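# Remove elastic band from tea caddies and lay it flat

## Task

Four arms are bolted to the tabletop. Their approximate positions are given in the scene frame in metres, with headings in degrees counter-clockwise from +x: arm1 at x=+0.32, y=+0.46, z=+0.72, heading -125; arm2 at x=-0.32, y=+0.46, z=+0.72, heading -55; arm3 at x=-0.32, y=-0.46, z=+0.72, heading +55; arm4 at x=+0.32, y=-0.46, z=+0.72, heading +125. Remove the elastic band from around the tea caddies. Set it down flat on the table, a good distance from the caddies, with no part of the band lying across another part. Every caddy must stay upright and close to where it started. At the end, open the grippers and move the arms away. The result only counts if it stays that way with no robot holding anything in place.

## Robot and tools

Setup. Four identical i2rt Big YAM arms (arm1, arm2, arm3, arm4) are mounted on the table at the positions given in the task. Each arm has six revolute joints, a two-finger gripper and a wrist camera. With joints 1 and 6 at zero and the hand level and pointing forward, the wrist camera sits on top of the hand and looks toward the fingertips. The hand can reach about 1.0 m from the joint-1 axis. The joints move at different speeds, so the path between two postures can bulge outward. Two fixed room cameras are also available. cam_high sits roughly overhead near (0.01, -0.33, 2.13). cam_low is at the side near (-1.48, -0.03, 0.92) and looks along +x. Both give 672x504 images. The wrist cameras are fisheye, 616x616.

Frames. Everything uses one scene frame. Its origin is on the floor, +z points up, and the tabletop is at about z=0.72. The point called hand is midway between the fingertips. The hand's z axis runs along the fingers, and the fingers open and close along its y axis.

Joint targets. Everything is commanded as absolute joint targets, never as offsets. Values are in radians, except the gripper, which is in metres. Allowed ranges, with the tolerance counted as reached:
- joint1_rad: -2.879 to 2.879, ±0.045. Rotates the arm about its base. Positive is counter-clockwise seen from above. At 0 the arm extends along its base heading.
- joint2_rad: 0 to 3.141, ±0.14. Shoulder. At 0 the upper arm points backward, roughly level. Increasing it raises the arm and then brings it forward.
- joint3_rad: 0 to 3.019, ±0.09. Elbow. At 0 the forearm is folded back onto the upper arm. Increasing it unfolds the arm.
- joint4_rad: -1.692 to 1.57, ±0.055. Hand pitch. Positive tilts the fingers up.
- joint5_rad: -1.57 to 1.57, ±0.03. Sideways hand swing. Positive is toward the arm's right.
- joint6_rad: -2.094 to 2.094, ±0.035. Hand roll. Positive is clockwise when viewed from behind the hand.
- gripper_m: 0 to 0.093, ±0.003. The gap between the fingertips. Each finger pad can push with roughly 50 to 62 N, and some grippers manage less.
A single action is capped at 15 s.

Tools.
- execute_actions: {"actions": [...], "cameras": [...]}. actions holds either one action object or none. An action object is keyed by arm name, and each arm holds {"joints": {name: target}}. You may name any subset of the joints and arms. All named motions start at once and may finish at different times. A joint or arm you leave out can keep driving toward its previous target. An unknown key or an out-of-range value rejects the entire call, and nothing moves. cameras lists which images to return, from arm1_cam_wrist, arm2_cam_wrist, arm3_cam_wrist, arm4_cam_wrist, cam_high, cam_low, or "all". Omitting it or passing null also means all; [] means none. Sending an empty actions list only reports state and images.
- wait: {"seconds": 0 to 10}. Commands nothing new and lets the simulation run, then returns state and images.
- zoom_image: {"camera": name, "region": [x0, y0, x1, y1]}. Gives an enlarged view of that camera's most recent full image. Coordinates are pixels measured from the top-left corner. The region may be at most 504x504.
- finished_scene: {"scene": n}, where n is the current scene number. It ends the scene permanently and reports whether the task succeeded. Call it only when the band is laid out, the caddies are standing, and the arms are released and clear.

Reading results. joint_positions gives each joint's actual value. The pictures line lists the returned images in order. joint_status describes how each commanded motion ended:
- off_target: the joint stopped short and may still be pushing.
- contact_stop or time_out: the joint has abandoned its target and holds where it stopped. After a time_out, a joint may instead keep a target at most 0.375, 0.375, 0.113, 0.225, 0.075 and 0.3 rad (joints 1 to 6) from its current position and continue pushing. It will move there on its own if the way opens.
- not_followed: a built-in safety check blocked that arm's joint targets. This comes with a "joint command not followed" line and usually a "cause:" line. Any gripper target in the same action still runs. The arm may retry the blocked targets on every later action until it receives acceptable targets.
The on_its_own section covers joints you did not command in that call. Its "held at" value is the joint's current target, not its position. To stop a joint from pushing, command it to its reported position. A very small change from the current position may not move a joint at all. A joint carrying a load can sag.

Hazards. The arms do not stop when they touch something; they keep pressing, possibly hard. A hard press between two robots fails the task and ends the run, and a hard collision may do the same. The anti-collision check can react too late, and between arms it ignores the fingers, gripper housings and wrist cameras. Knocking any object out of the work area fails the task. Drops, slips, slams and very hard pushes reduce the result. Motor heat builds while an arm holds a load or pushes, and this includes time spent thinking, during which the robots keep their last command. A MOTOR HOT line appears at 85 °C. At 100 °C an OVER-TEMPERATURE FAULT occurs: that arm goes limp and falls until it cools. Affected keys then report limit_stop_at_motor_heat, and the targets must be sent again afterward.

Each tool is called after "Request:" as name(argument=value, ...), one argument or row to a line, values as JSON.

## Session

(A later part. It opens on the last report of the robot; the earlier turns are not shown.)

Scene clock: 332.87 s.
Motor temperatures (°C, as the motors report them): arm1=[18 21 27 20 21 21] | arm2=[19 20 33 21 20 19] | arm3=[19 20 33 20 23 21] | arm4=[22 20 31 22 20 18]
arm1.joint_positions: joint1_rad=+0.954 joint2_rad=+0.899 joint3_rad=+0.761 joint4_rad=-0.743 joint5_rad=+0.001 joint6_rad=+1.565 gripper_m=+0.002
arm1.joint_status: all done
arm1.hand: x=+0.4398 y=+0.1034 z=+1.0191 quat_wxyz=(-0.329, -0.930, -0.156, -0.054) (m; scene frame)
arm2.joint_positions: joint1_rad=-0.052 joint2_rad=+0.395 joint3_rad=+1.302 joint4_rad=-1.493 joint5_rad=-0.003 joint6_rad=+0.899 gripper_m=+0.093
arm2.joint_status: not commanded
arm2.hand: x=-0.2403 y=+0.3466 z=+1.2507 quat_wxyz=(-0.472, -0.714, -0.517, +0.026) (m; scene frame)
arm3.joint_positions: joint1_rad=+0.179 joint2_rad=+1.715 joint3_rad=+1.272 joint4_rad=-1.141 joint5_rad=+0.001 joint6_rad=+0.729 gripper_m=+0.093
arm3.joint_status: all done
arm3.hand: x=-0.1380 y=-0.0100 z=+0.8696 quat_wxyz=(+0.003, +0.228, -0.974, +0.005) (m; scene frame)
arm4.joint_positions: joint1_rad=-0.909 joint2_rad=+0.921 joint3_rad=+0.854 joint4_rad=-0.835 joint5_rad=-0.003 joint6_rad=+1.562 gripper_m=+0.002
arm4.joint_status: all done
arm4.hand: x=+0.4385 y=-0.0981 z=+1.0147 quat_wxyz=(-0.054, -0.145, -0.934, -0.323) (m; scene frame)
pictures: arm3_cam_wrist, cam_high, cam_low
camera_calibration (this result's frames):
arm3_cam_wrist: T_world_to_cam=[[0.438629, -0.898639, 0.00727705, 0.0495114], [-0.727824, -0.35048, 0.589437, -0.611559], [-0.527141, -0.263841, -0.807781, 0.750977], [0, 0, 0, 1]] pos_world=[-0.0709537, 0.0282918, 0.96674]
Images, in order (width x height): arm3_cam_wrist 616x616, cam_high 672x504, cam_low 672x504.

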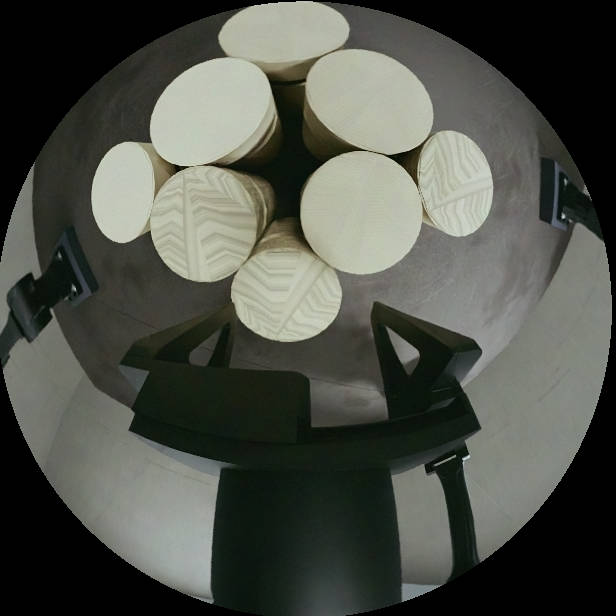

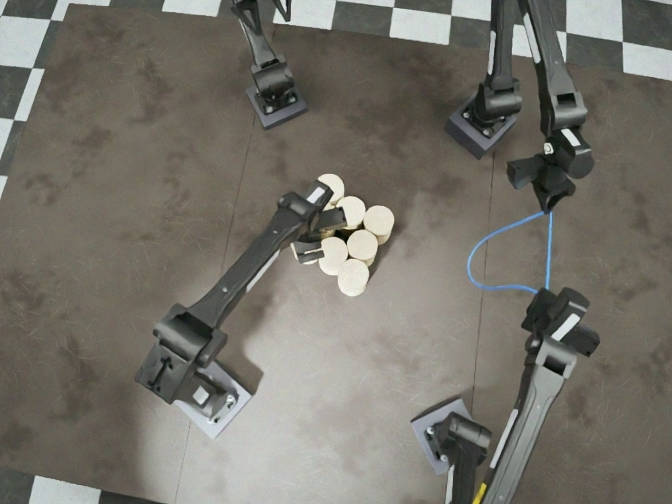

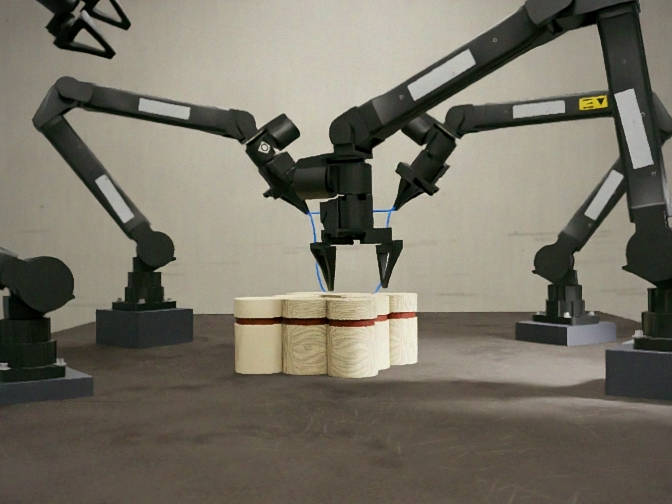

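Request:
execute_actions(
  actions=[
    {"arm1":{"joints":{"joint1_rad":1.155,"joint2_rad":1.217,"joint3_rad":0.531,"joint4_rad":-0.2}},"arm4":{"joints":{"joint1_rad":-1.106,"joint2_rad":1.161,"joint3_rad":0.601,"joint4_rad":-0.325}},"arm3":{"joints":{"joint1_rad":0.214,"joint4_rad":-1.11}}},
  ],
  cameras=["arm3_cam_wrist","cam_high"],
)

Scene clock: 345.50 s.
Motor temperatures (°C, as the motors report them): arm1=[18 21 26 20 21 21] | arm2=[19 20 32 21 20 19] | arm3=[19 21 32 20 23 21] | arm4=[22 20 30 22 20 18]
arm1.joint_positions: joint1_rad=+1.138 joint2_rad=+1.215 joint3_rad=+0.542 joint4_rad=-0.201 joint5_rad=+0.010 joint6_rad=+1.569 gripper_m=+0.002
arm1.joint_status: all done
arm1.hand: x=+0.5190 y=+0.1005 z=+0.8749 quat_wxyz=(-0.327, -0.911, -0.237, -0.083) (m; scene frame)
arm2.joint_positions: joint1_rad=-0.052 joint2_rad=+0.395 joint3_rad=+1.302 joint4_rad=-1.493 joint5_rad=-0.003 joint6_rad=+0.899 gripper_m=+0.093
arm2.joint_status: not commanded
arm2.hand: x=-0.2403 y=+0.3466 z=+1.2507 quat_wxyz=(-0.472, -0.714, -0.517, +0.026) (m; scene frame)
arm3.joint_positions: joint1_rad=+0.209 joint2_rad=+1.715 joint3_rad=+1.272 joint4_rad=-1.124 joint5_rad=+0.001 joint6_rad=+0.729 gripper_m=+0.093
arm3.joint_status: all done
arm3.hand: x=-0.1498 y=-0.0009 z=+0.8696 quat_wxyz=(-0.002, +0.242, -0.970, -0.002) (m; scene frame)
arm4.joint_positions: joint1_rad=-1.090 joint2_rad=+1.168 joint3_rad=+0.610 joint4_rad=-0.333 joint5_rad=-0.009 joint6_rad=+1.562 gripper_m=+0.002
arm4.joint_status: all done
arm4.hand: x=+0.5173 y=-0.0954 z=+0.8720 quat_wxyz=(-0.081, -0.227, -0.915, -0.323) (m; scene frame)
pictures: arm3_cam_wrist, cam_high
camera_calibration (this result's frames):
arm3_cam_wrist: T_world_to_cam=[[0.464809, -0.885401, -0.0042226, 0.0768248], [-0.720711, -0.381113, 0.579076, -0.60693], [-0.514323, -0.266116, -0.815263, 0.755562], [0, 0, 0, 1]] pos_world=[-0.0845261, 0.0377792, 0.967765]
Images, in order (width x height): arm3_cam_wrist 616x616, cam_high 672x504.

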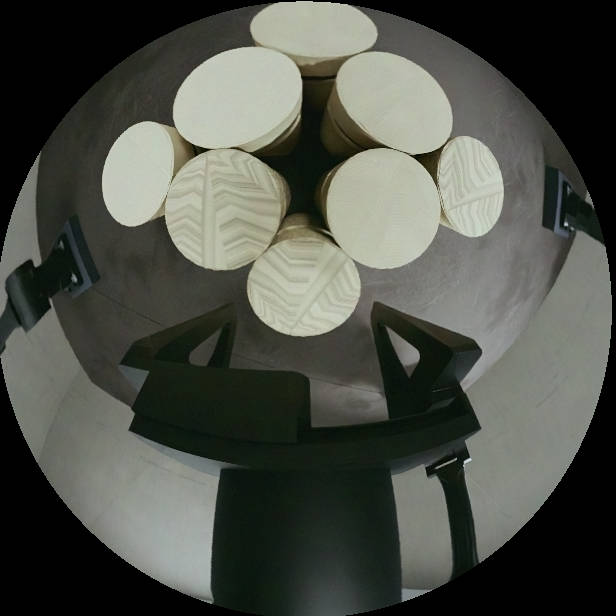

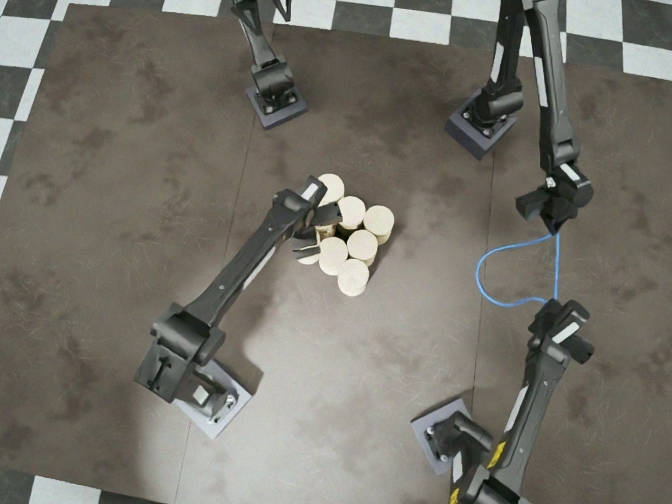

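Request:
execute_actions(
  actions=[
    {"arm1":{"joints":{"joint1_rad":1.26,"joint2_rad":1.66,"joint3_rad":0.505,"joint4_rad":0.3}},"arm4":{"joints":{"joint1_rad":-1.21,"joint2_rad":1.55,"joint3_rad":0.531,"joint4_rad":0.16}},"arm3":{"joints":{"joint2_rad":1.79,"joint3_rad":1.205,"joint4_rad":-0.96}}},
  ],
  cameras=["arm3_cam_wrist","cam_low"],
)

Request:
execute_actions(
  actions=[
    {"arm1":{"joints":{"joint2_rad":1.77,"joint4_rad":0.425}},"arm4":{"joints":{"joint2_rad":1.635,"joint4_rad":0.24}},"arm3":{"joints":{"gripper_m":0.076}}},
  ],
  cameras=["arm3_cam_wrist","cam_high","cam_low"],
)

Scene clock: 356.10 s.
Motor temperatures (°C, as the motors report them): arm1=[18 21 25 20 21 21] | arm2=[19 20 32 22 20 19] | arm3=[19 21 32 20 23 21] | arm4=[22 20 28 22 20 18]
arm1.joint_positions: joint1_rad=+1.243 joint2_rad=+1.649 joint3_rad=+0.515 joint4_rad=+0.294 joint5_rad=+0.009 joint6_rad=+1.569 gripper_m=+0.002
arm1.joint_status: all done
arm1.hand: x=+0.5760 y=+0.0962 z=+0.7660 quat_wxyz=(-0.338, -0.892, -0.282, -0.106) (m; scene frame)
arm2.joint_positions: joint1_rad=-0.052 joint2_rad=+0.395 joint3_rad=+1.302 joint4_rad=-1.493 joint5_rad=-0.003 joint6_rad=+0.899 gripper_m=+0.093
arm2.joint_status: not commanded
arm2.hand: x=-0.2403 y=+0.3466 z=+1.2507 quat_wxyz=(-0.472, -0.714, -0.517, +0.026) (m; scene frame)
arm3.joint_positions: joint1_rad=+0.209 joint2_rad=+1.775 joint3_rad=+1.199 joint4_rad=-0.974 joint5_rad=+0.001 joint6_rad=+0.729 gripper_m=+0.093
arm3.joint_status: all done
arm3.hand: x=-0.1495 y=+0.0002 z=+0.8174 quat_wxyz=(-0.007, +0.242, -0.970, -0.009) (m; scene frame)
arm4.joint_positions: joint1_rad=-1.193 joint2_rad=+1.551 joint3_rad=+0.539 joint4_rad=+0.148 joint5_rad=-0.008 joint6_rad=+1.562 gripper_m=+0.002
arm4.joint_status: all done
arm4.hand: x=+0.5714 y=-0.0932 z=+0.7600 quat_wxyz=(-0.102, -0.273, -0.898, -0.331) (m; scene frame)
pictures: arm3_cam_wrist, cam_low
camera_calibration (this result's frames):
arm3_cam_wrist: T_world_to_cam=[[0.464855, -0.885247, -0.0157202, 0.0868032], [-0.724125, -0.390345, 0.568571, -0.567927], [-0.509463, -0.25292, -0.822484, 0.720052], [0, 0, 0, 1]] pos_world=[-0.0847619, 0.0372706, 0.916503]
Images, in order (width x height): arm3_cam_wrist 616x616, cam_low 672x504.

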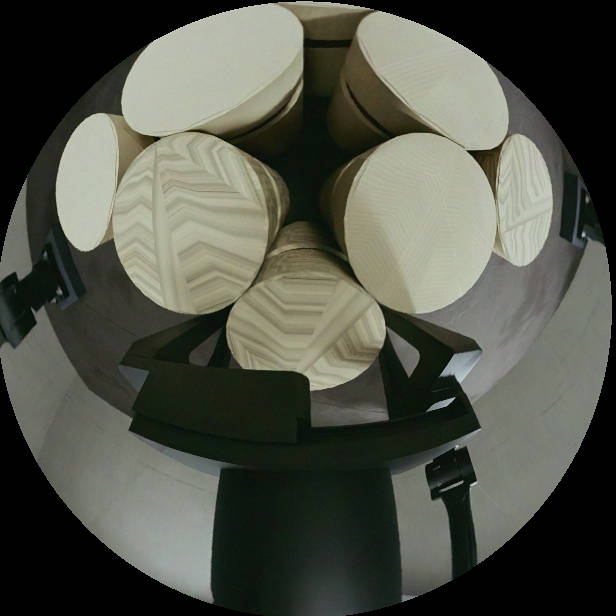

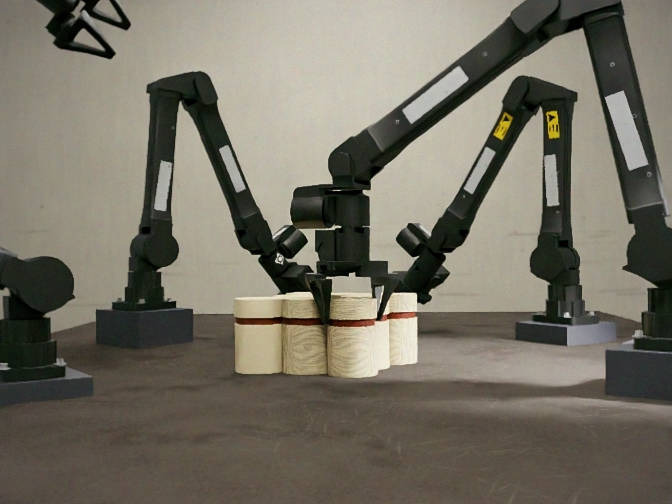

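Scene clock: 356.97 s.
Motor temperatures (°C, as the motors report them): arm1=[18 21 25 20 21 21] | arm2=[19 20 32 22 20 19] | arm3=[19 22 32 20 23 21] | arm4=[22 20 28 22 20 18]
arm1.joint_positions: joint1_rad=+1.246 joint2_rad=+1.761 joint3_rad=+0.513 joint4_rad=+0.419 joint5_rad=+0.007 joint6_rad=+1.569 gripper_m=+0.002
arm1.joint_status: all done
arm1.hand: x=+0.5783 y=+0.0955 z=+0.7380 quat_wxyz=(-0.342, -0.890, -0.283, -0.108) (m; scene frame)
arm2.joint_positions: joint1_rad=-0.052 joint2_rad=+0.395 joint3_rad=+1.302 joint4_rad=-1.493 joint5_rad=-0.003 joint6_rad=+0.899 gripper_m=+0.093
arm2.joint_status: not commanded
arm2.hand: x=-0.2403 y=+0.3466 z=+1.2507 quat_wxyz=(-0.472, -0.714, -0.517, +0.026) (m; scene frame)
arm3.joint_positions: joint1_rad=+0.209 joint2_rad=+1.775 joint3_rad=+1.199 joint4_rad=-0.974 joint5_rad=+0.002 joint6_rad=+0.729 gripper_m=+0.080
arm3.joint_status: gripper_m off_target (ended at +0.080, target +0.076)
arm3.hand: x=-0.1494 y=+0.0002 z=+0.8174 quat_wxyz=(-0.007, +0.242, -0.970, -0.009) (m; scene frame)
arm4.joint_positions: joint1_rad=-1.196 joint2_rad=+1.636 joint3_rad=+0.537 joint4_rad=+0.227 joint5_rad=-0.006 joint6_rad=+1.562 gripper_m=+0.002
arm4.joint_status: all done
arm4.hand: x=+0.5736 y=-0.0932 z=+0.7356 quat_wxyz=(-0.103, -0.275, -0.899, -0.326) (m; scene frame)
pictures: arm3_cam_wrist, cam_high, cam_low
camera_calibration (this result's frames):
arm3_cam_wrist: T_world_to_cam=[[0.465191, -0.885076, -0.0154304, 0.0865678], [-0.724188, -0.390538, 0.568359, -0.567728], [-0.509067, -0.253221, -0.822636, 0.720261], [0, 0, 0, 1]] pos_world=[-0.0847504, 0.0372854, 0.916522]
Images, in order (width x height): arm3_cam_wrist 616x616, cam_high 672x504, cam_low 672x504.

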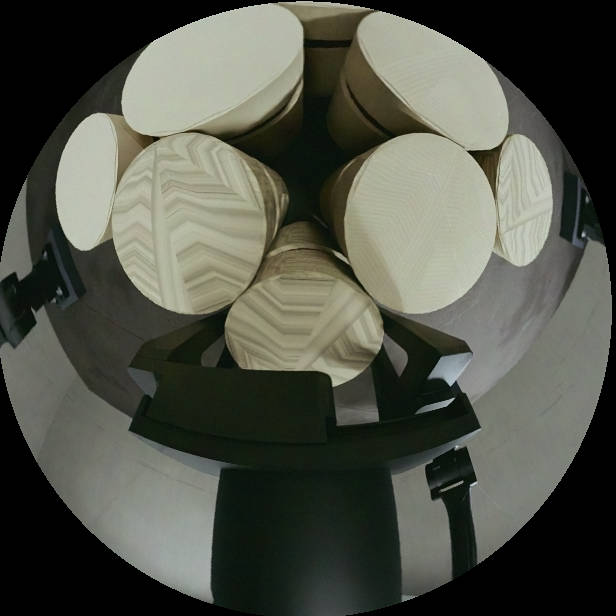

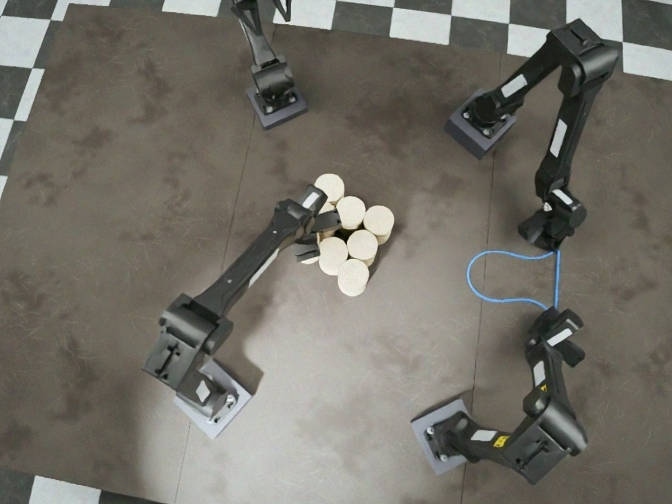

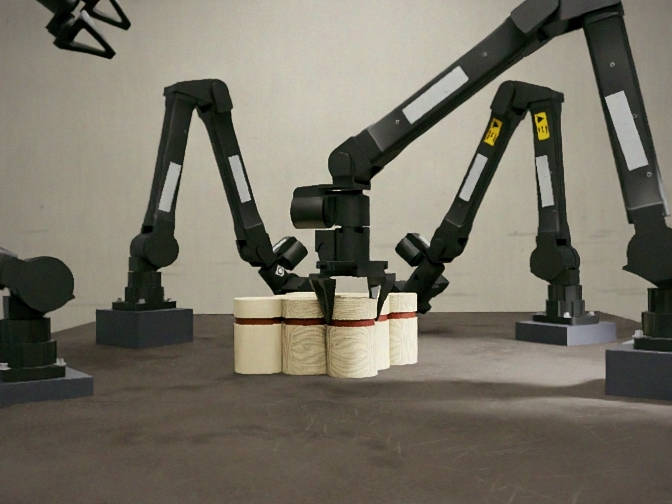

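Request:
execute_actions(
  actions=[
    {"arm1":{"joints":{"gripper_m":0.02}},"arm4":{"joints":{"gripper_m":0.02}},"arm3":{"joints":{"joint1_rad":0.28,"joint2_rad":1.708,"joint3_rad":1.125,"joint4_rad":-0.945}}},
  ],
  cameras=[],
)

Request:
execute_actions(
  actions=[
    {"arm1":{"joints":{"joint2_rad":1.4,"joint4_rad":-0.1}},"arm4":{"joints":{"joint2_rad":1.3,"joint4_rad":-0.22}},"arm3":{"joints":{"gripper_m":0.093}}},
  ],
  cameras=["arm3_cam_wrist","cam_high","cam_low"],
)

Scene clock: 365.80 s.
Motor temperatures (°C, as the motors report them): arm1=[18 22 24 20 21 21] | arm2=[19 20 32 22 20 19] | arm3=[19 22 31 20 22 21] | arm4=[22 21 27 22 20 18]
arm1.joint_positions: joint1_rad=+1.250 joint2_rad=+1.761 joint3_rad=+0.509 joint4_rad=+0.420 joint5_rad=+0.004 joint6_rad=+1.569 gripper_m=+0.020
arm1.joint_status: all done
arm1.hand: x=+0.5792 y=+0.0983 z=+0.7371 quat_wxyz=(-0.340, -0.889, -0.286, -0.110) (m; scene frame)
arm2.joint_positions: joint1_rad=-0.052 joint2_rad=+0.395 joint3_rad=+1.302 joint4_rad=-1.493 joint5_rad=-0.003 joint6_rad=+0.899 gripper_m=+0.093
arm2.joint_status: not commanded
arm2.hand: x=-0.2403 y=+0.3466 z=+1.2507 quat_wxyz=(-0.472, -0.714, -0.517, +0.026) (m; scene frame)
arm3.joint_positions: joint1_rad=+0.282 joint2_rad=+1.722 joint3_rad=+1.124 joint4_rad=-0.953 joint5_rad=+0.001 joint6_rad=+0.728 gripper_m=+0.080
arm3.joint_status: all done
arm3.hand: x=-0.1904 y=-0.0117 z=+0.8172 quat_wxyz=(-0.005, +0.278, -0.961, -0.009) (m; scene frame)
arm4.joint_positions: joint1_rad=-1.201 joint2_rad=+1.636 joint3_rad=+0.533 joint4_rad=+0.227 joint5_rad=-0.003 joint6_rad=+1.562 gripper_m=+0.020
arm4.joint_status: all done
arm4.hand: x=+0.5748 y=-0.0965 z=+0.7344 quat_wxyz=(-0.104, -0.278, -0.898, -0.324) (m; scene frame)
pictures: none
No camera images: the call's "cameras" was empty. Leave "cameras" out to get every camera's image.

Scene clock: 367.03 s.
Motor temperatures (°C, as the motors report them): arm1=[18 22 24 20 21 21] | arm2=[19 20 32 22 20 19] | arm3=[19 22 31 20 22 21] | arm4=[22 21 27 22 20 18]
arm1.joint_positions: joint1_rad=+1.250 joint2_rad=+1.395 joint3_rad=+0.504 joint4_rad=-0.093 joint5_rad=+0.004 joint6_rad=+1.569 gripper_m=+0.020
arm1.joint_status: all done
arm1.hand: x=+0.5522 y=+0.1356 z=+0.8062 quat_wxyz=(-0.272, -0.912, -0.294, -0.088) (m; scene frame)
arm2.joint_positions: joint1_rad=-0.052 joint2_rad=+0.395 joint3_rad=+1.302 joint4_rad=-1.493 joint5_rad=-0.003 joint6_rad=+0.899 gripper_m=+0.093
arm2.joint_status: not commanded
arm2.hand: x=-0.2403 y=+0.3466 z=+1.2507 quat_wxyz=(-0.472, -0.714, -0.517, +0.026) (m; scene frame)
arm3.joint_positions: joint1_rad=+0.282 joint2_rad=+1.722 joint3_rad=+1.124 joint4_rad=-0.953 joint5_rad=+0.001 joint6_rad=+0.728 gripper_m=+0.093
arm3.joint_status: all done
arm3.hand: x=-0.1904 y=-0.0117 z=+0.8172 quat_wxyz=(-0.005, +0.278, -0.961, -0.009) (m; scene frame)
arm4.joint_positions: joint1_rad=-1.201 joint2_rad=+1.295 joint3_rad=+0.529 joint4_rad=-0.209 joint5_rad=-0.003 joint6_rad=+1.562 gripper_m=+0.020
arm4.joint_status: all done
arm4.hand: x=+0.5479 y=-0.1343 z=+0.8056 quat_wxyz=(-0.090, -0.282, -0.913, -0.280) (m; scene frame)
pictures: arm3_cam_wrist, cam_high, cam_low
camera_calibration (this result's frames):
arm3_cam_wrist: T_world_to_cam=[[0.529358, -0.848266, -0.0149898, 0.107439], [-0.692443, -0.442191, 0.570078, -0.597898], [-0.490207, -0.291396, -0.821454, 0.698446], [0, 0, 0, 1]] pos_world=[-0.128501, 0.0302759, 0.916201]
Images, in order (width x height): arm3_cam_wrist 616x616, cam_high 672x504, cam_low 672x504.

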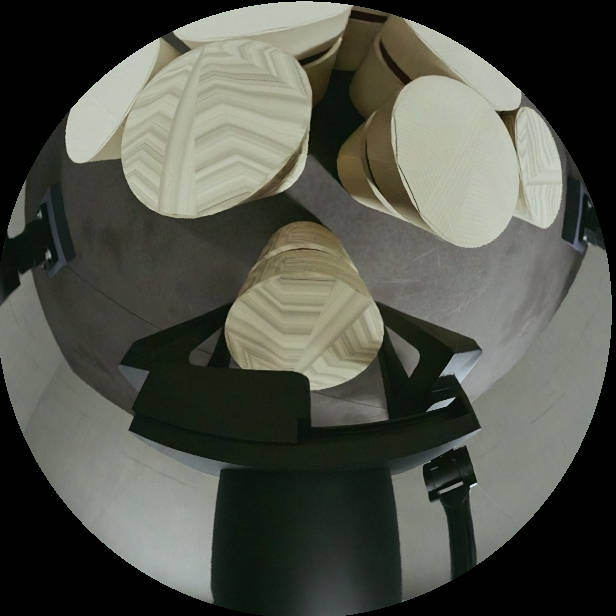

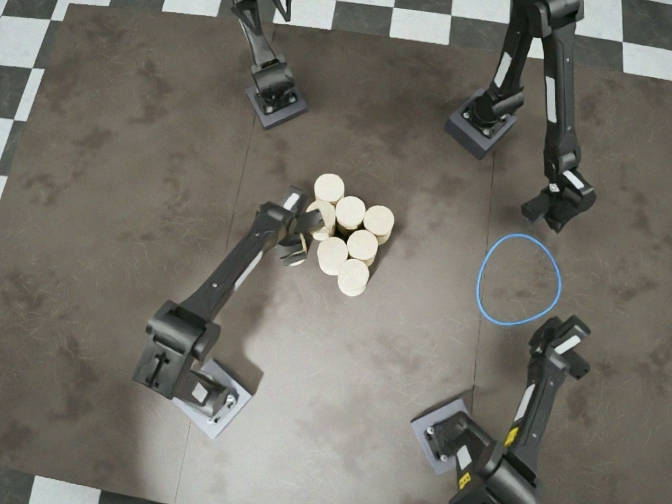

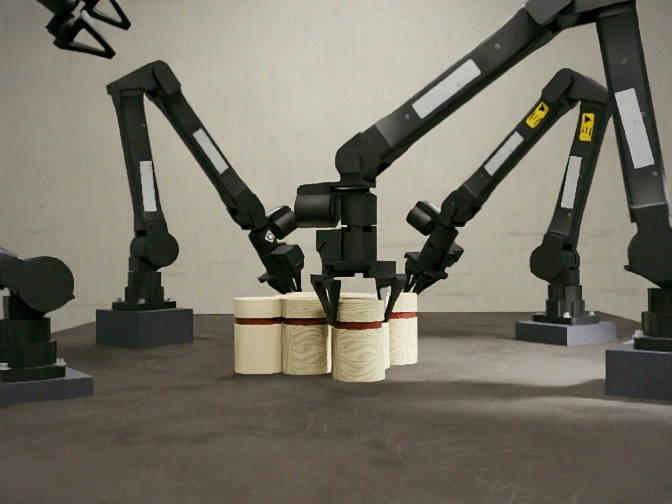

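Request:
execute_actions(
  actions=[
    {"arm1":{"joints":{"joint1_rad":0.9,"joint2_rad":0.6,"joint3_rad":0.7,"joint4_rad":-0.8}},"arm4":{"joints":{"joint1_rad":-0.9,"joint2_rad":0.6,"joint3_rad":0.7,"joint4_rad":-0.8}},"arm3":{"joints":{"joint2_rad":1.64,"joint3_rad":1.22,"joint4_rad":-1.11}}},
  ],
  cameras=[],
)

Request:
execute_actions(
  actions=[
    {"arm3":{"joints":{"joint1_rad":0.05,"joint2_rad":1.765,"joint3_rad":1.365,"joint4_rad":-1.155,"joint6_rad":1.25}}},
  ],
  cameras=["arm3_cam_wrist","cam_high"],
)

Scene clock: 381.30 s.
Motor temperatures (°C, as the motors report them): arm1=[18 21 24 20 21 21] | arm2=[19 20 32 22 20 19] | arm3=[19 22 31 19 22 21] | arm4=[22 21 27 22 20 18]
arm1.joint_positions: joint1_rad=+0.897 joint2_rad=+0.599 joint3_rad=+0.687 joint4_rad=-0.793 joint5_rad=+0.001 joint6_rad=+1.569 gripper_m=+0.020
arm1.joint_status: all done
arm1.hand: x=+0.4039 y=+0.1535 z=+1.0671 quat_wxyz=(-0.411, -0.901, -0.123, -0.057) (m; scene frame)
arm2.joint_positions: joint1_rad=-0.052 joint2_rad=+0.395 joint3_rad=+1.302 joint4_rad=-1.493 joint5_rad=-0.003 joint6_rad=+0.899 gripper_m=+0.093
arm2.joint_status: not commanded
arm2.hand: x=-0.2403 y=+0.3466 z=+1.2507 quat_wxyz=(-0.472, -0.714, -0.517, +0.026) (m; scene frame)
arm3.joint_positions: joint1_rad=+0.282 joint2_rad=+1.638 joint3_rad=+1.194 joint4_rad=-1.097 joint5_rad=+0.001 joint6_rad=+0.728 gripper_m=+0.093
arm3.joint_status: all done
arm3.hand: x=-0.1902 y=-0.0112 z=+0.8773 quat_wxyz=(-0.008, +0.278, -0.961, -0.013) (m; scene frame)
arm4.joint_positions: joint1_rad=-0.898 joint2_rad=+0.597 joint3_rad=+0.672 joint4_rad=-0.789 joint5_rad=-0.001 joint6_rad=+1.562 gripper_m=+0.020
arm4.joint_status: all done
arm4.hand: x=+0.4146 y=-0.1608 z=+1.0270 quat_wxyz=(-0.067, -0.135, -0.900, -0.409) (m; scene frame)
pictures: none
No camera images: the call's "cameras" was empty. Leave "cameras" out to get every camera's image.

Scene clock: 382.83 s.
Motor temperatures (°C, as the motors report them): arm1=[18 21 24 20 21 21] | arm2=[19 20 32 22 20 19] | arm3=[19 22 31 19 22 21] | arm4=[22 20 28 22 20 18]
arm1.joint_positions: joint1_rad=+0.897 joint2_rad=+0.599 joint3_rad=+0.687 joint4_rad=-0.793 joint5_rad=+0.001 joint6_rad=+1.569 gripper_m=+0.020
arm1.joint_status: not commanded
arm1.hand: x=+0.4039 y=+0.1535 z=+1.0671 quat_wxyz=(-0.411, -0.901, -0.123, -0.057) (m; scene frame)
arm2.joint_positions: joint1_rad=-0.052 joint2_rad=+0.395 joint3_rad=+1.302 joint4_rad=-1.493 joint5_rad=-0.003 joint6_rad=+0.899 gripper_m=+0.093
arm2.joint_status: not commanded
arm2.hand: x=-0.2403 y=+0.3466 z=+1.2507 quat_wxyz=(-0.472, -0.714, -0.517, +0.026) (m; scene frame)
arm3.joint_positions: joint1_rad=+0.042 joint2_rad=+1.743 joint3_rad=+1.333 joint4_rad=-1.144 joint5_rad=+0.002 joint6_rad=+1.240 gripper_m=+0.093
arm3.joint_status: all done
arm3.hand: x=-0.0667 y=-0.0194 z=+0.8776 quat_wxyz=(-0.004, -0.095, -0.995, -0.008) (m; scene frame)
arm4.joint_positions: joint1_rad=-0.898 joint2_rad=+0.597 joint3_rad=+0.672 joint4_rad=-0.789 joint5_rad=-0.001 joint6_rad=+1.562 gripper_m=+0.020
arm4.joint_status: not commanded
arm4.hand: x=+0.4146 y=-0.1608 z=+1.0270 quat_wxyz=(-0.067, -0.135, -0.900, -0.409) (m; scene frame)
pictures: arm3_cam_wrist, cam_high
camera_calibration (this result's frames):
arm3_cam_wrist: T_world_to_cam=[[-0.193172, -0.981, -0.0180001, -0.0118647], [-0.803154, 0.147561, 0.577209, -0.552304], [-0.563586, 0.125958, -0.816398, 0.805218], [0, 0, 0, 1]] pos_world=[0.00793299, -0.0315642, 0.97596]
Images, in order (width x height): arm3_cam_wrist 616x616, cam_high 672x504.

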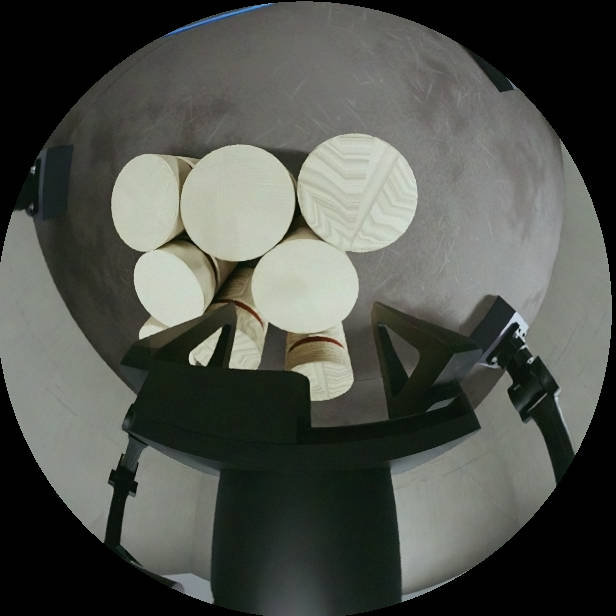

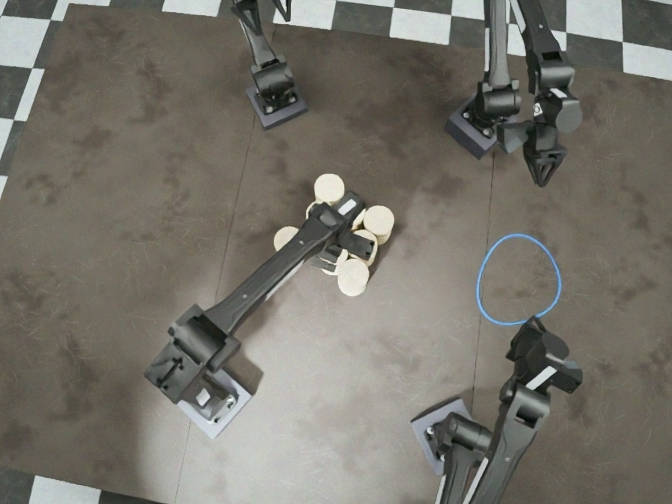

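Request:
execute_actions(
  actions=[
    {"arm3":{"joints":{"joint2_rad":1.825,"joint3_rad":1.257,"joint4_rad":-0.965}},"arm2":{"joints":{"joint1_rad":-0.13,"joint2_rad":1.1,"joint3_rad":1.2,"joint4_rad":-1.6,"joint6_rad":-0.2}}},
  ],
  cameras=["arm3_cam_wrist"],
)

Request:
execute_actions(
  actions=[
    {"arm3":{"joints":{"gripper_m":0.078}}},
  ],
  cameras=["arm3_cam_wrist"],
)

Scene clock: 393.00 s.
Motor temperatures (°C, as the motors report them): arm1=[18 21 26 20 21 21] | arm2=[19 20 32 22 20 19] | arm3=[19 22 32 19 22 21] | arm4=[22 20 29 22 20 18]
arm1.joint_positions: joint1_rad=+0.897 joint2_rad=+0.599 joint3_rad=+0.687 joint4_rad=-0.793 joint5_rad=+0.001 joint6_rad=+1.569 gripper_m=+0.020
arm1.joint_status: not commanded
arm1.hand: x=+0.4039 y=+0.1535 z=+1.0671 quat_wxyz=(-0.411, -0.901, -0.123, -0.057) (m; scene frame)
arm2.joint_positions: joint1_rad=-0.125 joint2_rad=+1.108 joint3_rad=+1.202 joint4_rad=-1.591 joint5_rad=-0.002 joint6_rad=-0.182 gripper_m=+0.093
arm2.joint_status: all done
arm2.hand: x=-0.1676 y=+0.1883 z=+1.0376 quat_wxyz=(-0.028, -0.429, -0.903, +0.025) (m; scene frame)
arm3.joint_positions: joint1_rad=+0.042 joint2_rad=+1.811 joint3_rad=+1.248 joint4_rad=-0.978 joint5_rad=+0.002 joint6_rad=+1.241 gripper_m=+0.093
arm3.joint_status: all done
arm3.hand: x=-0.0667 y=-0.0193 z=+0.8161 quat_wxyz=(-0.007, -0.095, -0.995, -0.014) (m; scene frame)
arm4.joint_positions: joint1_rad=-0.898 joint2_rad=+0.597 joint3_rad=+0.672 joint4_rad=-0.789 joint5_rad=-0.001 joint6_rad=+1.562 gripper_m=+0.020
arm4.joint_status: not commanded
arm4.hand: x=+0.4146 y=-0.1608 z=+1.0270 quat_wxyz=(-0.067, -0.135, -0.900, -0.409) (m; scene frame)
pictures: arm3_cam_wrist
camera_calibration (this result's frames):
arm3_cam_wrist: T_world_to_cam=[[-0.193783, -0.980588, -0.0299315, -0.00308819], [-0.806632, 0.141893, 0.573769, -0.514336], [-0.558383, 0.135331, -0.81847, 0.757217], [0, 0, 0, 1]] pos_world=[0.00733896, -0.0325224, 0.914777]
Images, in order (width x height): arm3_cam_wrist 616x616.

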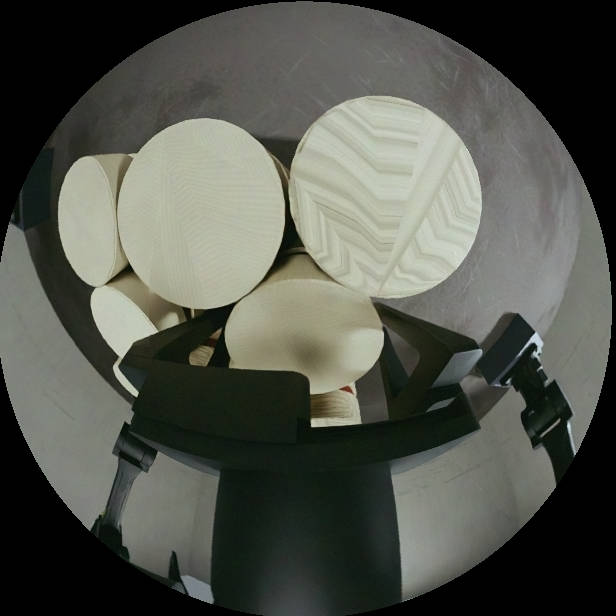

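Scene clock: 393.47 s.
Motor temperatures (°C, as the motors report them): arm1=[18 21 26 20 21 21] | arm2=[19 20 32 22 20 19] | arm3=[19 22 32 19 22 21] | arm4=[22 20 30 22 20 18]
arm1.joint_positions: joint1_rad=+0.897 joint2_rad=+0.599 joint3_rad=+0.687 joint4_rad=-0.793 joint5_rad=+0.001 joint6_rad=+1.569 gripper_m=+0.020
arm1.joint_status: not commanded
arm1.hand: x=+0.4039 y=+0.1535 z=+1.0671 quat_wxyz=(-0.411, -0.901, -0.123, -0.057) (m; scene frame)
arm2.joint_positions: joint1_rad=-0.125 joint2_rad=+1.108 joint3_rad=+1.202 joint4_rad=-1.591 joint5_rad=-0.002 joint6_rad=-0.182 gripper_m=+0.093
arm2.joint_status: not commanded
arm2.hand: x=-0.1676 y=+0.1883 z=+1.0376 quat_wxyz=(-0.028, -0.428, -0.903, +0.025) (m; scene frame)
arm3.joint_positions: joint1_rad=+0.042 joint2_rad=+1.811 joint3_rad=+1.248 joint4_rad=-0.978 joint5_rad=+0.001 joint6_rad=+1.241 gripper_m=+0.080
arm3.joint_status: all done
arm3.hand: x=-0.0668 y=-0.0192 z=+0.8161 quat_wxyz=(-0.007, -0.095, -0.995, -0.014) (m; scene frame)
arm4.joint_positions: joint1_rad=-0.898 joint2_rad=+0.597 joint3_rad=+0.672 joint4_rad=-0.789 joint5_rad=-0.001 joint6_rad=+1.562 gripper_m=+0.020
arm4.joint_status: not commanded
arm4.hand: x=+0.4146 y=-0.1608 z=+1.0270 quat_wxyz=(-0.067, -0.135, -0.900, -0.409) (m; scene frame)
pictures: arm3_cam_wrist
camera_calibration (this result's frames):
arm3_cam_wrist: T_world_to_cam=[[-0.194156, -0.98051, -0.0300571, -0.00298815], [-0.806384, 0.142078, 0.574072, -0.514613], [-0.558612, 0.135697, -0.818253, 0.756995], [0, 0, 0, 1]] pos_world=[0.00731079, -0.0325364, 0.914749]
Images, in order (width x height): arm3_cam_wrist 616x616.

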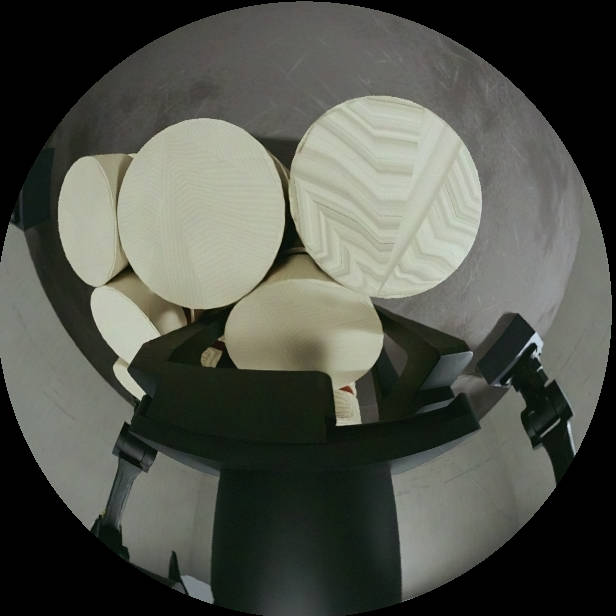

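Request:
execute_actions(
  actions=[
    {"arm3":{"joints":{"joint1_rad":0.085,"joint2_rad":1.712,"joint3_rad":1.128,"joint4_rad":-0.935}}},
  ],
  cameras=[],
)

Request:
execute_actions(
  actions=[
    {"arm3":{"joints":{"gripper_m":0.093}}},
  ],
  cameras=[],
)

Request:
execute_actions(
  actions=[
    {"arm3":{"joints":{"joint2_rad":1.64,"joint3_rad":1.225,"joint4_rad":-1.11}}},
  ],
  cameras=[],
)

Request:
execute_actions(
  actions=[
    {"arm3":{"joints":{"joint1_rad":-0.115,"joint2_rad":1.738,"joint3_rad":1.33,"joint4_rad":-1.145,"joint6_rad":0.30}}},
  ],
  cameras=["arm3_cam_wrist","cam_high"],
)

Scene clock: 407.67 s.
Motor temperatures (°C, as the motors report them): arm1=[18 21 26 20 21 21] | arm2=[19 20 32 21 20 19] | arm3=[19 22 32 19 22 21] | arm4=[22 20 31 22 20 18]
arm1.joint_positions: joint1_rad=+0.897 joint2_rad=+0.599 joint3_rad=+0.687 joint4_rad=-0.793 joint5_rad=+0.001 joint6_rad=+1.569 gripper_m=+0.020
arm1.joint_status: not commanded
arm1.hand: x=+0.4039 y=+0.1535 z=+1.0671 quat_wxyz=(-0.411, -0.901, -0.123, -0.057) (m; scene frame)
arm2.joint_positions: joint1_rad=-0.125 joint2_rad=+1.108 joint3_rad=+1.202 joint4_rad=-1.591 joint5_rad=-0.002 joint6_rad=-0.182 gripper_m=+0.093
arm2.joint_status: not commanded
arm2.hand: x=-0.1676 y=+0.1883 z=+1.0376 quat_wxyz=(-0.028, -0.428, -0.903, +0.025) (m; scene frame)
arm3.joint_positions: joint1_rad=+0.081 joint2_rad=+1.726 joint3_rad=+1.126 joint4_rad=-0.943 joint5_rad=+0.001 joint6_rad=+1.242 gripper_m=+0.080
arm3.joint_status: all done
arm3.hand: x=-0.1024 y=-0.0442 z=+0.8157 quat_wxyz=(-0.005, -0.076, -0.997, -0.013) (m; scene frame)
arm4.joint_positions: joint1_rad=-0.898 joint2_rad=+0.597 joint3_rad=+0.672 joint4_rad=-0.789 joint5_rad=-0.001 joint6_rad=+1.562 gripper_m=+0.020
arm4.joint_status: not commanded
arm4.hand: x=+0.4146 y=-0.1608 z=+1.0270 quat_wxyz=(-0.067, -0.135, -0.900, -0.409) (m; scene frame)
pictures: none
No camera images: the call's "cameras" was empty. Leave "cameras" out to get every camera's image.

Scene clock: 408.13 s.
Motor temperatures (°C, as the motors report them): arm1=[18 21 26 20 21 21] | arm2=[19 20 32 21 20 19] | arm3=[19 22 31 19 22 21] | arm4=[22 20 31 22 20 18]
arm1.joint_positions: joint1_rad=+0.897 joint2_rad=+0.599 joint3_rad=+0.687 joint4_rad=-0.793 joint5_rad=+0.001 joint6_rad=+1.569 gripper_m=+0.020
arm1.joint_status: not commanded
arm1.hand: x=+0.4039 y=+0.1535 z=+1.0671 quat_wxyz=(-0.411, -0.901, -0.123, -0.057) (m; scene frame)
arm2.joint_positions: joint1_rad=-0.125 joint2_rad=+1.108 joint3_rad=+1.202 joint4_rad=-1.591 joint5_rad=-0.002 joint6_rad=-0.182 gripper_m=+0.093
arm2.joint_status: not commanded
arm2.hand: x=-0.1676 y=+0.1883 z=+1.0376 quat_wxyz=(-0.028, -0.428, -0.903, +0.025) (m; scene frame)
arm3.joint_positions: joint1_rad=+0.081 joint2_rad=+1.726 joint3_rad=+1.126 joint4_rad=-0.943 joint5_rad=+0.001 joint6_rad=+1.242 gripper_m=+0.093
arm3.joint_status: all done
arm3.hand: x=-0.1024 y=-0.0442 z=+0.8157 quat_wxyz=(-0.005, -0.076, -0.997, -0.013) (m; scene frame)
arm4.joint_positions: joint1_rad=-0.898 joint2_rad=+0.597 joint3_rad=+0.672 joint4_rad=-0.789 joint5_rad=-0.001 joint6_rad=+1.562 gripper_m=+0.020
arm4.joint_status: not commanded
arm4.hand: x=+0.4146 y=-0.1608 z=+1.0270 quat_wxyz=(-0.067, -0.135, -0.900, -0.409) (m; scene frame)
pictures: none
No camera images: the call's "cameras" was empty. Leave "cameras" out to get every camera's image.

Scene clock: 409.07 s.
Motor temperatures (°C, as the motors report them): arm1=[18 21 26 20 21 21] | arm2=[19 20 32 21 20 19] | arm3=[19 22 32 19 22 21] | arm4=[22 20 31 22 20 18]
arm1.joint_positions: joint1_rad=+0.897 joint2_rad=+0.599 joint3_rad=+0.687 joint4_rad=-0.793 joint5_rad=+0.001 joint6_rad=+1.569 gripper_m=+0.020
arm1.joint_status: not commanded
arm1.hand: x=+0.4039 y=+0.1535 z=+1.0671 quat_wxyz=(-0.411, -0.901, -0.123, -0.057) (m; scene frame)
arm2.joint_positions: joint1_rad=-0.125 joint2_rad=+1.108 joint3_rad=+1.202 joint4_rad=-1.591 joint5_rad=-0.002 joint6_rad=-0.182 gripper_m=+0.093
arm2.joint_status: not commanded
arm2.hand: x=-0.1676 y=+0.1883 z=+1.0376 quat_wxyz=(-0.028, -0.428, -0.903, +0.025) (m; scene frame)
arm3.joint_positions: joint1_rad=+0.081 joint2_rad=+1.637 joint3_rad=+1.200 joint4_rad=-1.097 joint5_rad=+0.001 joint6_rad=+1.242 gripper_m=+0.093
arm3.joint_status: all done
arm3.hand: x=-0.1022 y=-0.0439 z=+0.8799 quat_wxyz=(-0.007, -0.076, -0.997, -0.017) (m; scene frame)
arm4.joint_positions: joint1_rad=-0.898 joint2_rad=+0.597 joint3_rad=+0.672 joint4_rad=-0.789 joint5_rad=-0.001 joint6_rad=+1.562 gripper_m=+0.020
arm4.joint_status: not commanded
arm4.hand: x=+0.4146 y=-0.1608 z=+1.0270 quat_wxyz=(-0.067, -0.135, -0.900, -0.409) (m; scene frame)
pictures: none
No camera images: the call's "cameras" was empty. Leave "cameras" out to get every camera's image.

Scene clock: 410.90 s.
Motor temperatures (°C, as the motors report them): arm1=[18 21 27 20 21 21] | arm2=[19 20 32 21 20 19] | arm3=[19 22 32 19 22 21] | arm4=[22 20 31 22 20 18]
arm1.joint_positions: joint1_rad=+0.897 joint2_rad=+0.599 joint3_rad=+0.687 joint4_rad=-0.793 joint5_rad=+0.001 joint6_rad=+1.569 gripper_m=+0.020
arm1.joint_status: not commanded
arm1.hand: x=+0.4039 y=+0.1535 z=+1.0671 quat_wxyz=(-0.411, -0.901, -0.123, -0.057) (m; scene frame)
arm2.joint_positions: joint1_rad=-0.125 joint2_rad=+1.108 joint3_rad=+1.202 joint4_rad=-1.591 joint5_rad=-0.002 joint6_rad=-0.182 gripper_m=+0.093
arm2.joint_status: not commanded
arm2.hand: x=-0.1676 y=+0.1883 z=+1.0376 quat_wxyz=(-0.028, -0.428, -0.903, +0.025) (m; scene frame)
arm3.joint_positions: joint1_rad=-0.124 joint2_rad=+1.714 joint3_rad=+1.299 joint4_rad=-1.134 joint5_rad=+0.001 joint6_rad=+0.310 gripper_m=+0.093
arm3.joint_status: all done
arm3.hand: x=-0.0038 y=-0.0751 z=+0.8795 quat_wxyz=(-0.010, +0.284, -0.959, -0.006) (m; scene frame)
arm4.joint_positions: joint1_rad=-0.898 joint2_rad=+0.597 joint3_rad=+0.672 joint4_rad=-0.789 joint5_rad=-0.001 joint6_rad=+1.562 gripper_m=+0.020
arm4.joint_status: not commanded
arm4.hand: x=+0.4146 y=-0.1608 z=+1.0270 quat_wxyz=(-0.067, -0.135, -0.900, -0.409) (m; scene frame)
pictures: arm3_cam_wrist, cam_high
camera_calibration (this result's frames):
arm3_cam_wrist: T_world_to_cam=[[0.539684, -0.841832, -0.00779447, -0.0499691], [-0.692455, -0.449149, 0.564599, -0.527954], [-0.478798, -0.299308, -0.825329, 0.825433], [0, 0, 0, 1]] pos_world=[0.0565983, -0.0321373, 0.978946]
Images, in order (width x height): arm3_cam_wrist 616x616, cam_high 672x504.

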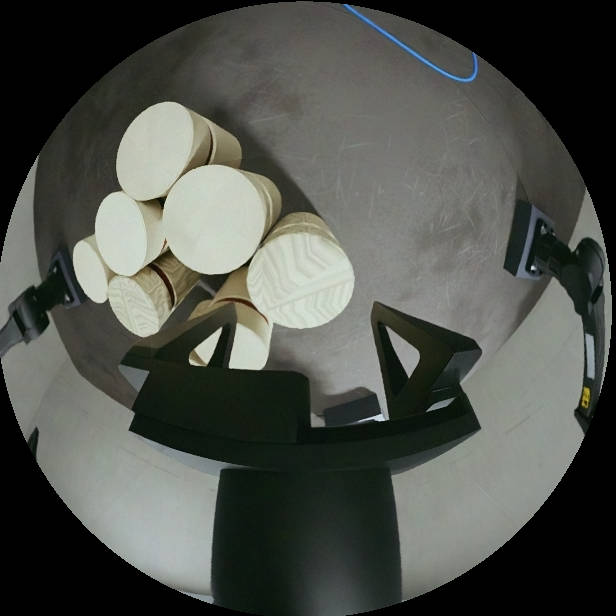

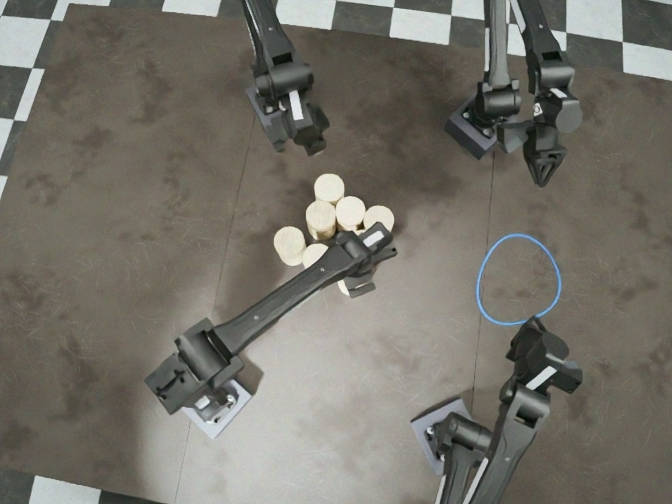

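Request:
execute_actions(
  actions=[
    {"arm3":{"joints":{"joint1_rad":-0.11,"joint6_rad":0.16,"joint2_rad":1.795,"joint3_rad":1.225,"joint4_rad":-0.955}}},
  ],
  cameras=["arm3_cam_wrist"],
)

Request:
execute_actions(
  actions=[
    {"arm3":{"joints":{"gripper_m":0.078}}},
  ],
  cameras=["arm3_cam_wrist"],
)

Scene clock: 422.40 s.
Motor temperatures (°C, as the motors report them): arm1=[18 21 27 20 21 21] | arm2=[19 20 32 21 20 19] | arm3=[19 22 33 19 21 21] | arm4=[22 20 32 22 20 18]
arm1.joint_positions: joint1_rad=+0.897 joint2_rad=+0.599 joint3_rad=+0.687 joint4_rad=-0.793 joint5_rad=+0.001 joint6_rad=+1.569 gripper_m=+0.020
arm1.joint_status: not commanded
arm1.hand: x=+0.4039 y=+0.1535 z=+1.0671 quat_wxyz=(-0.411, -0.901, -0.123, -0.057) (m; scene frame)
arm2.joint_positions: joint1_rad=-0.125 joint2_rad=+1.108 joint3_rad=+1.202 joint4_rad=-1.591 joint5_rad=-0.002 joint6_rad=-0.182 gripper_m=+0.093
arm2.joint_status: not commanded
arm2.hand: x=-0.1676 y=+0.1883 z=+1.0376 quat_wxyz=(-0.028, -0.428, -0.903, +0.025) (m; scene frame)
arm3.joint_positions: joint1_rad=-0.122 joint2_rad=+1.780 joint3_rad=+1.216 joint4_rad=-0.969 joint5_rad=+0.001 joint6_rad=+0.170 gripper_m=+0.093
arm3.joint_status: all done
arm3.hand: x=-0.0041 y=-0.0735 z=+0.8202 quat_wxyz=(-0.017, +0.351, -0.936, -0.010) (m; scene frame)
arm4.joint_positions: joint1_rad=-0.898 joint2_rad=+0.597 joint3_rad=+0.672 joint4_rad=-0.789 joint5_rad=-0.001 joint6_rad=+1.562 gripper_m=+0.020
arm4.joint_status: not commanded
arm4.hand: x=+0.4146 y=-0.1608 z=+1.0270 quat_wxyz=(-0.067, -0.135, -0.900, -0.409) (m; scene frame)
pictures: arm3_cam_wrist
camera_calibration (this result's frames):
arm3_cam_wrist: T_world_to_cam=[[0.653645, -0.756765, -0.00737302, -0.0425762], [-0.628777, -0.548468, 0.5512, -0.489979], [-0.421173, -0.355653, -0.834341, 0.780349], [0, 0, 0, 1]] pos_world=[0.048404, -0.0234241, 0.920839]
Images, in order (width x height): arm3_cam_wrist 616x616.

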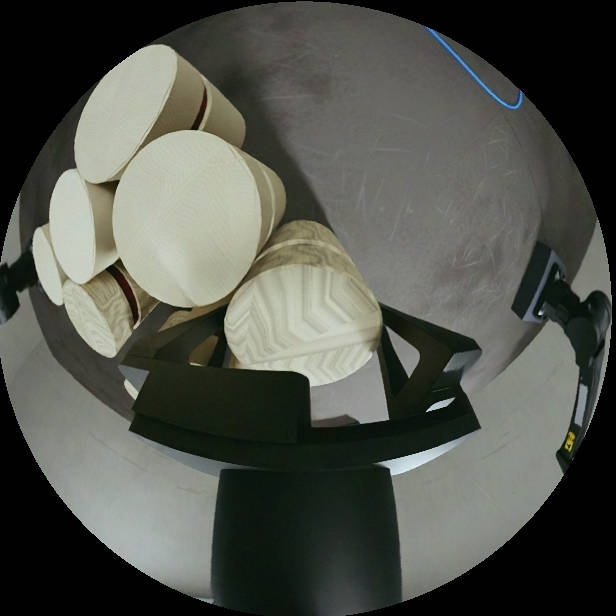

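Scene clock: 422.87 s.
Motor temperatures (°C, as the motors report them): arm1=[18 21 27 20 21 21] | arm2=[19 20 32 21 20 19] | arm3=[19 22 33 19 21 21] | arm4=[22 20 32 22 20 18]
arm1.joint_positions: joint1_rad=+0.897 joint2_rad=+0.599 joint3_rad=+0.687 joint4_rad=-0.793 joint5_rad=+0.001 joint6_rad=+1.569 gripper_m=+0.020
arm1.joint_status: not commanded
arm1.hand: x=+0.4039 y=+0.1535 z=+1.0671 quat_wxyz=(-0.411, -0.901, -0.123, -0.057) (m; scene frame)
arm2.joint_positions: joint1_rad=-0.125 joint2_rad=+1.108 joint3_rad=+1.202 joint4_rad=-1.591 joint5_rad=-0.002 joint6_rad=-0.182 gripper_m=+0.093
arm2.joint_status: not commanded
arm2.hand: x=-0.1676 y=+0.1883 z=+1.0376 quat_wxyz=(-0.028, -0.428, -0.903, +0.025) (m; scene frame)
arm3.joint_positions: joint1_rad=-0.121 joint2_rad=+1.780 joint3_rad=+1.216 joint4_rad=-0.969 joint5_rad=+0.001 joint6_rad=+0.169 gripper_m=+0.080
arm3.joint_status: all done
arm3.hand: x=-0.0043 y=-0.0733 z=+0.8202 quat_wxyz=(-0.017, +0.351, -0.936, -0.010) (m; scene frame)
arm4.joint_positions: joint1_rad=-0.898 joint2_rad=+0.597 joint3_rad=+0.672 joint4_rad=-0.789 joint5_rad=-0.001 joint6_rad=+1.562 gripper_m=+0.020
arm4.joint_status: not commanded
arm4.hand: x=+0.4146 y=-0.1608 z=+1.0270 quat_wxyz=(-0.067, -0.135, -0.900, -0.409) (m; scene frame)
pictures: arm3_cam_wrist
camera_calibration (this result's frames):
arm3_cam_wrist: T_world_to_cam=[[0.65452, -0.756006, -0.00771925, -0.0419807], [-0.627991, -0.549319, 0.551249, -0.490114], [-0.420988, -0.355956, -0.834305, 0.780273], [0, 0, 0, 1]] pos_world=[0.048175, -0.0232238, 0.920836]
Images, in order (width x height): arm3_cam_wrist 616x616.

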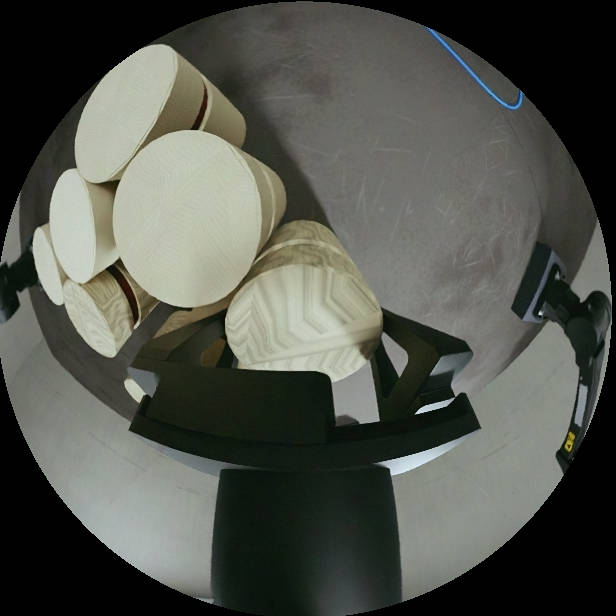

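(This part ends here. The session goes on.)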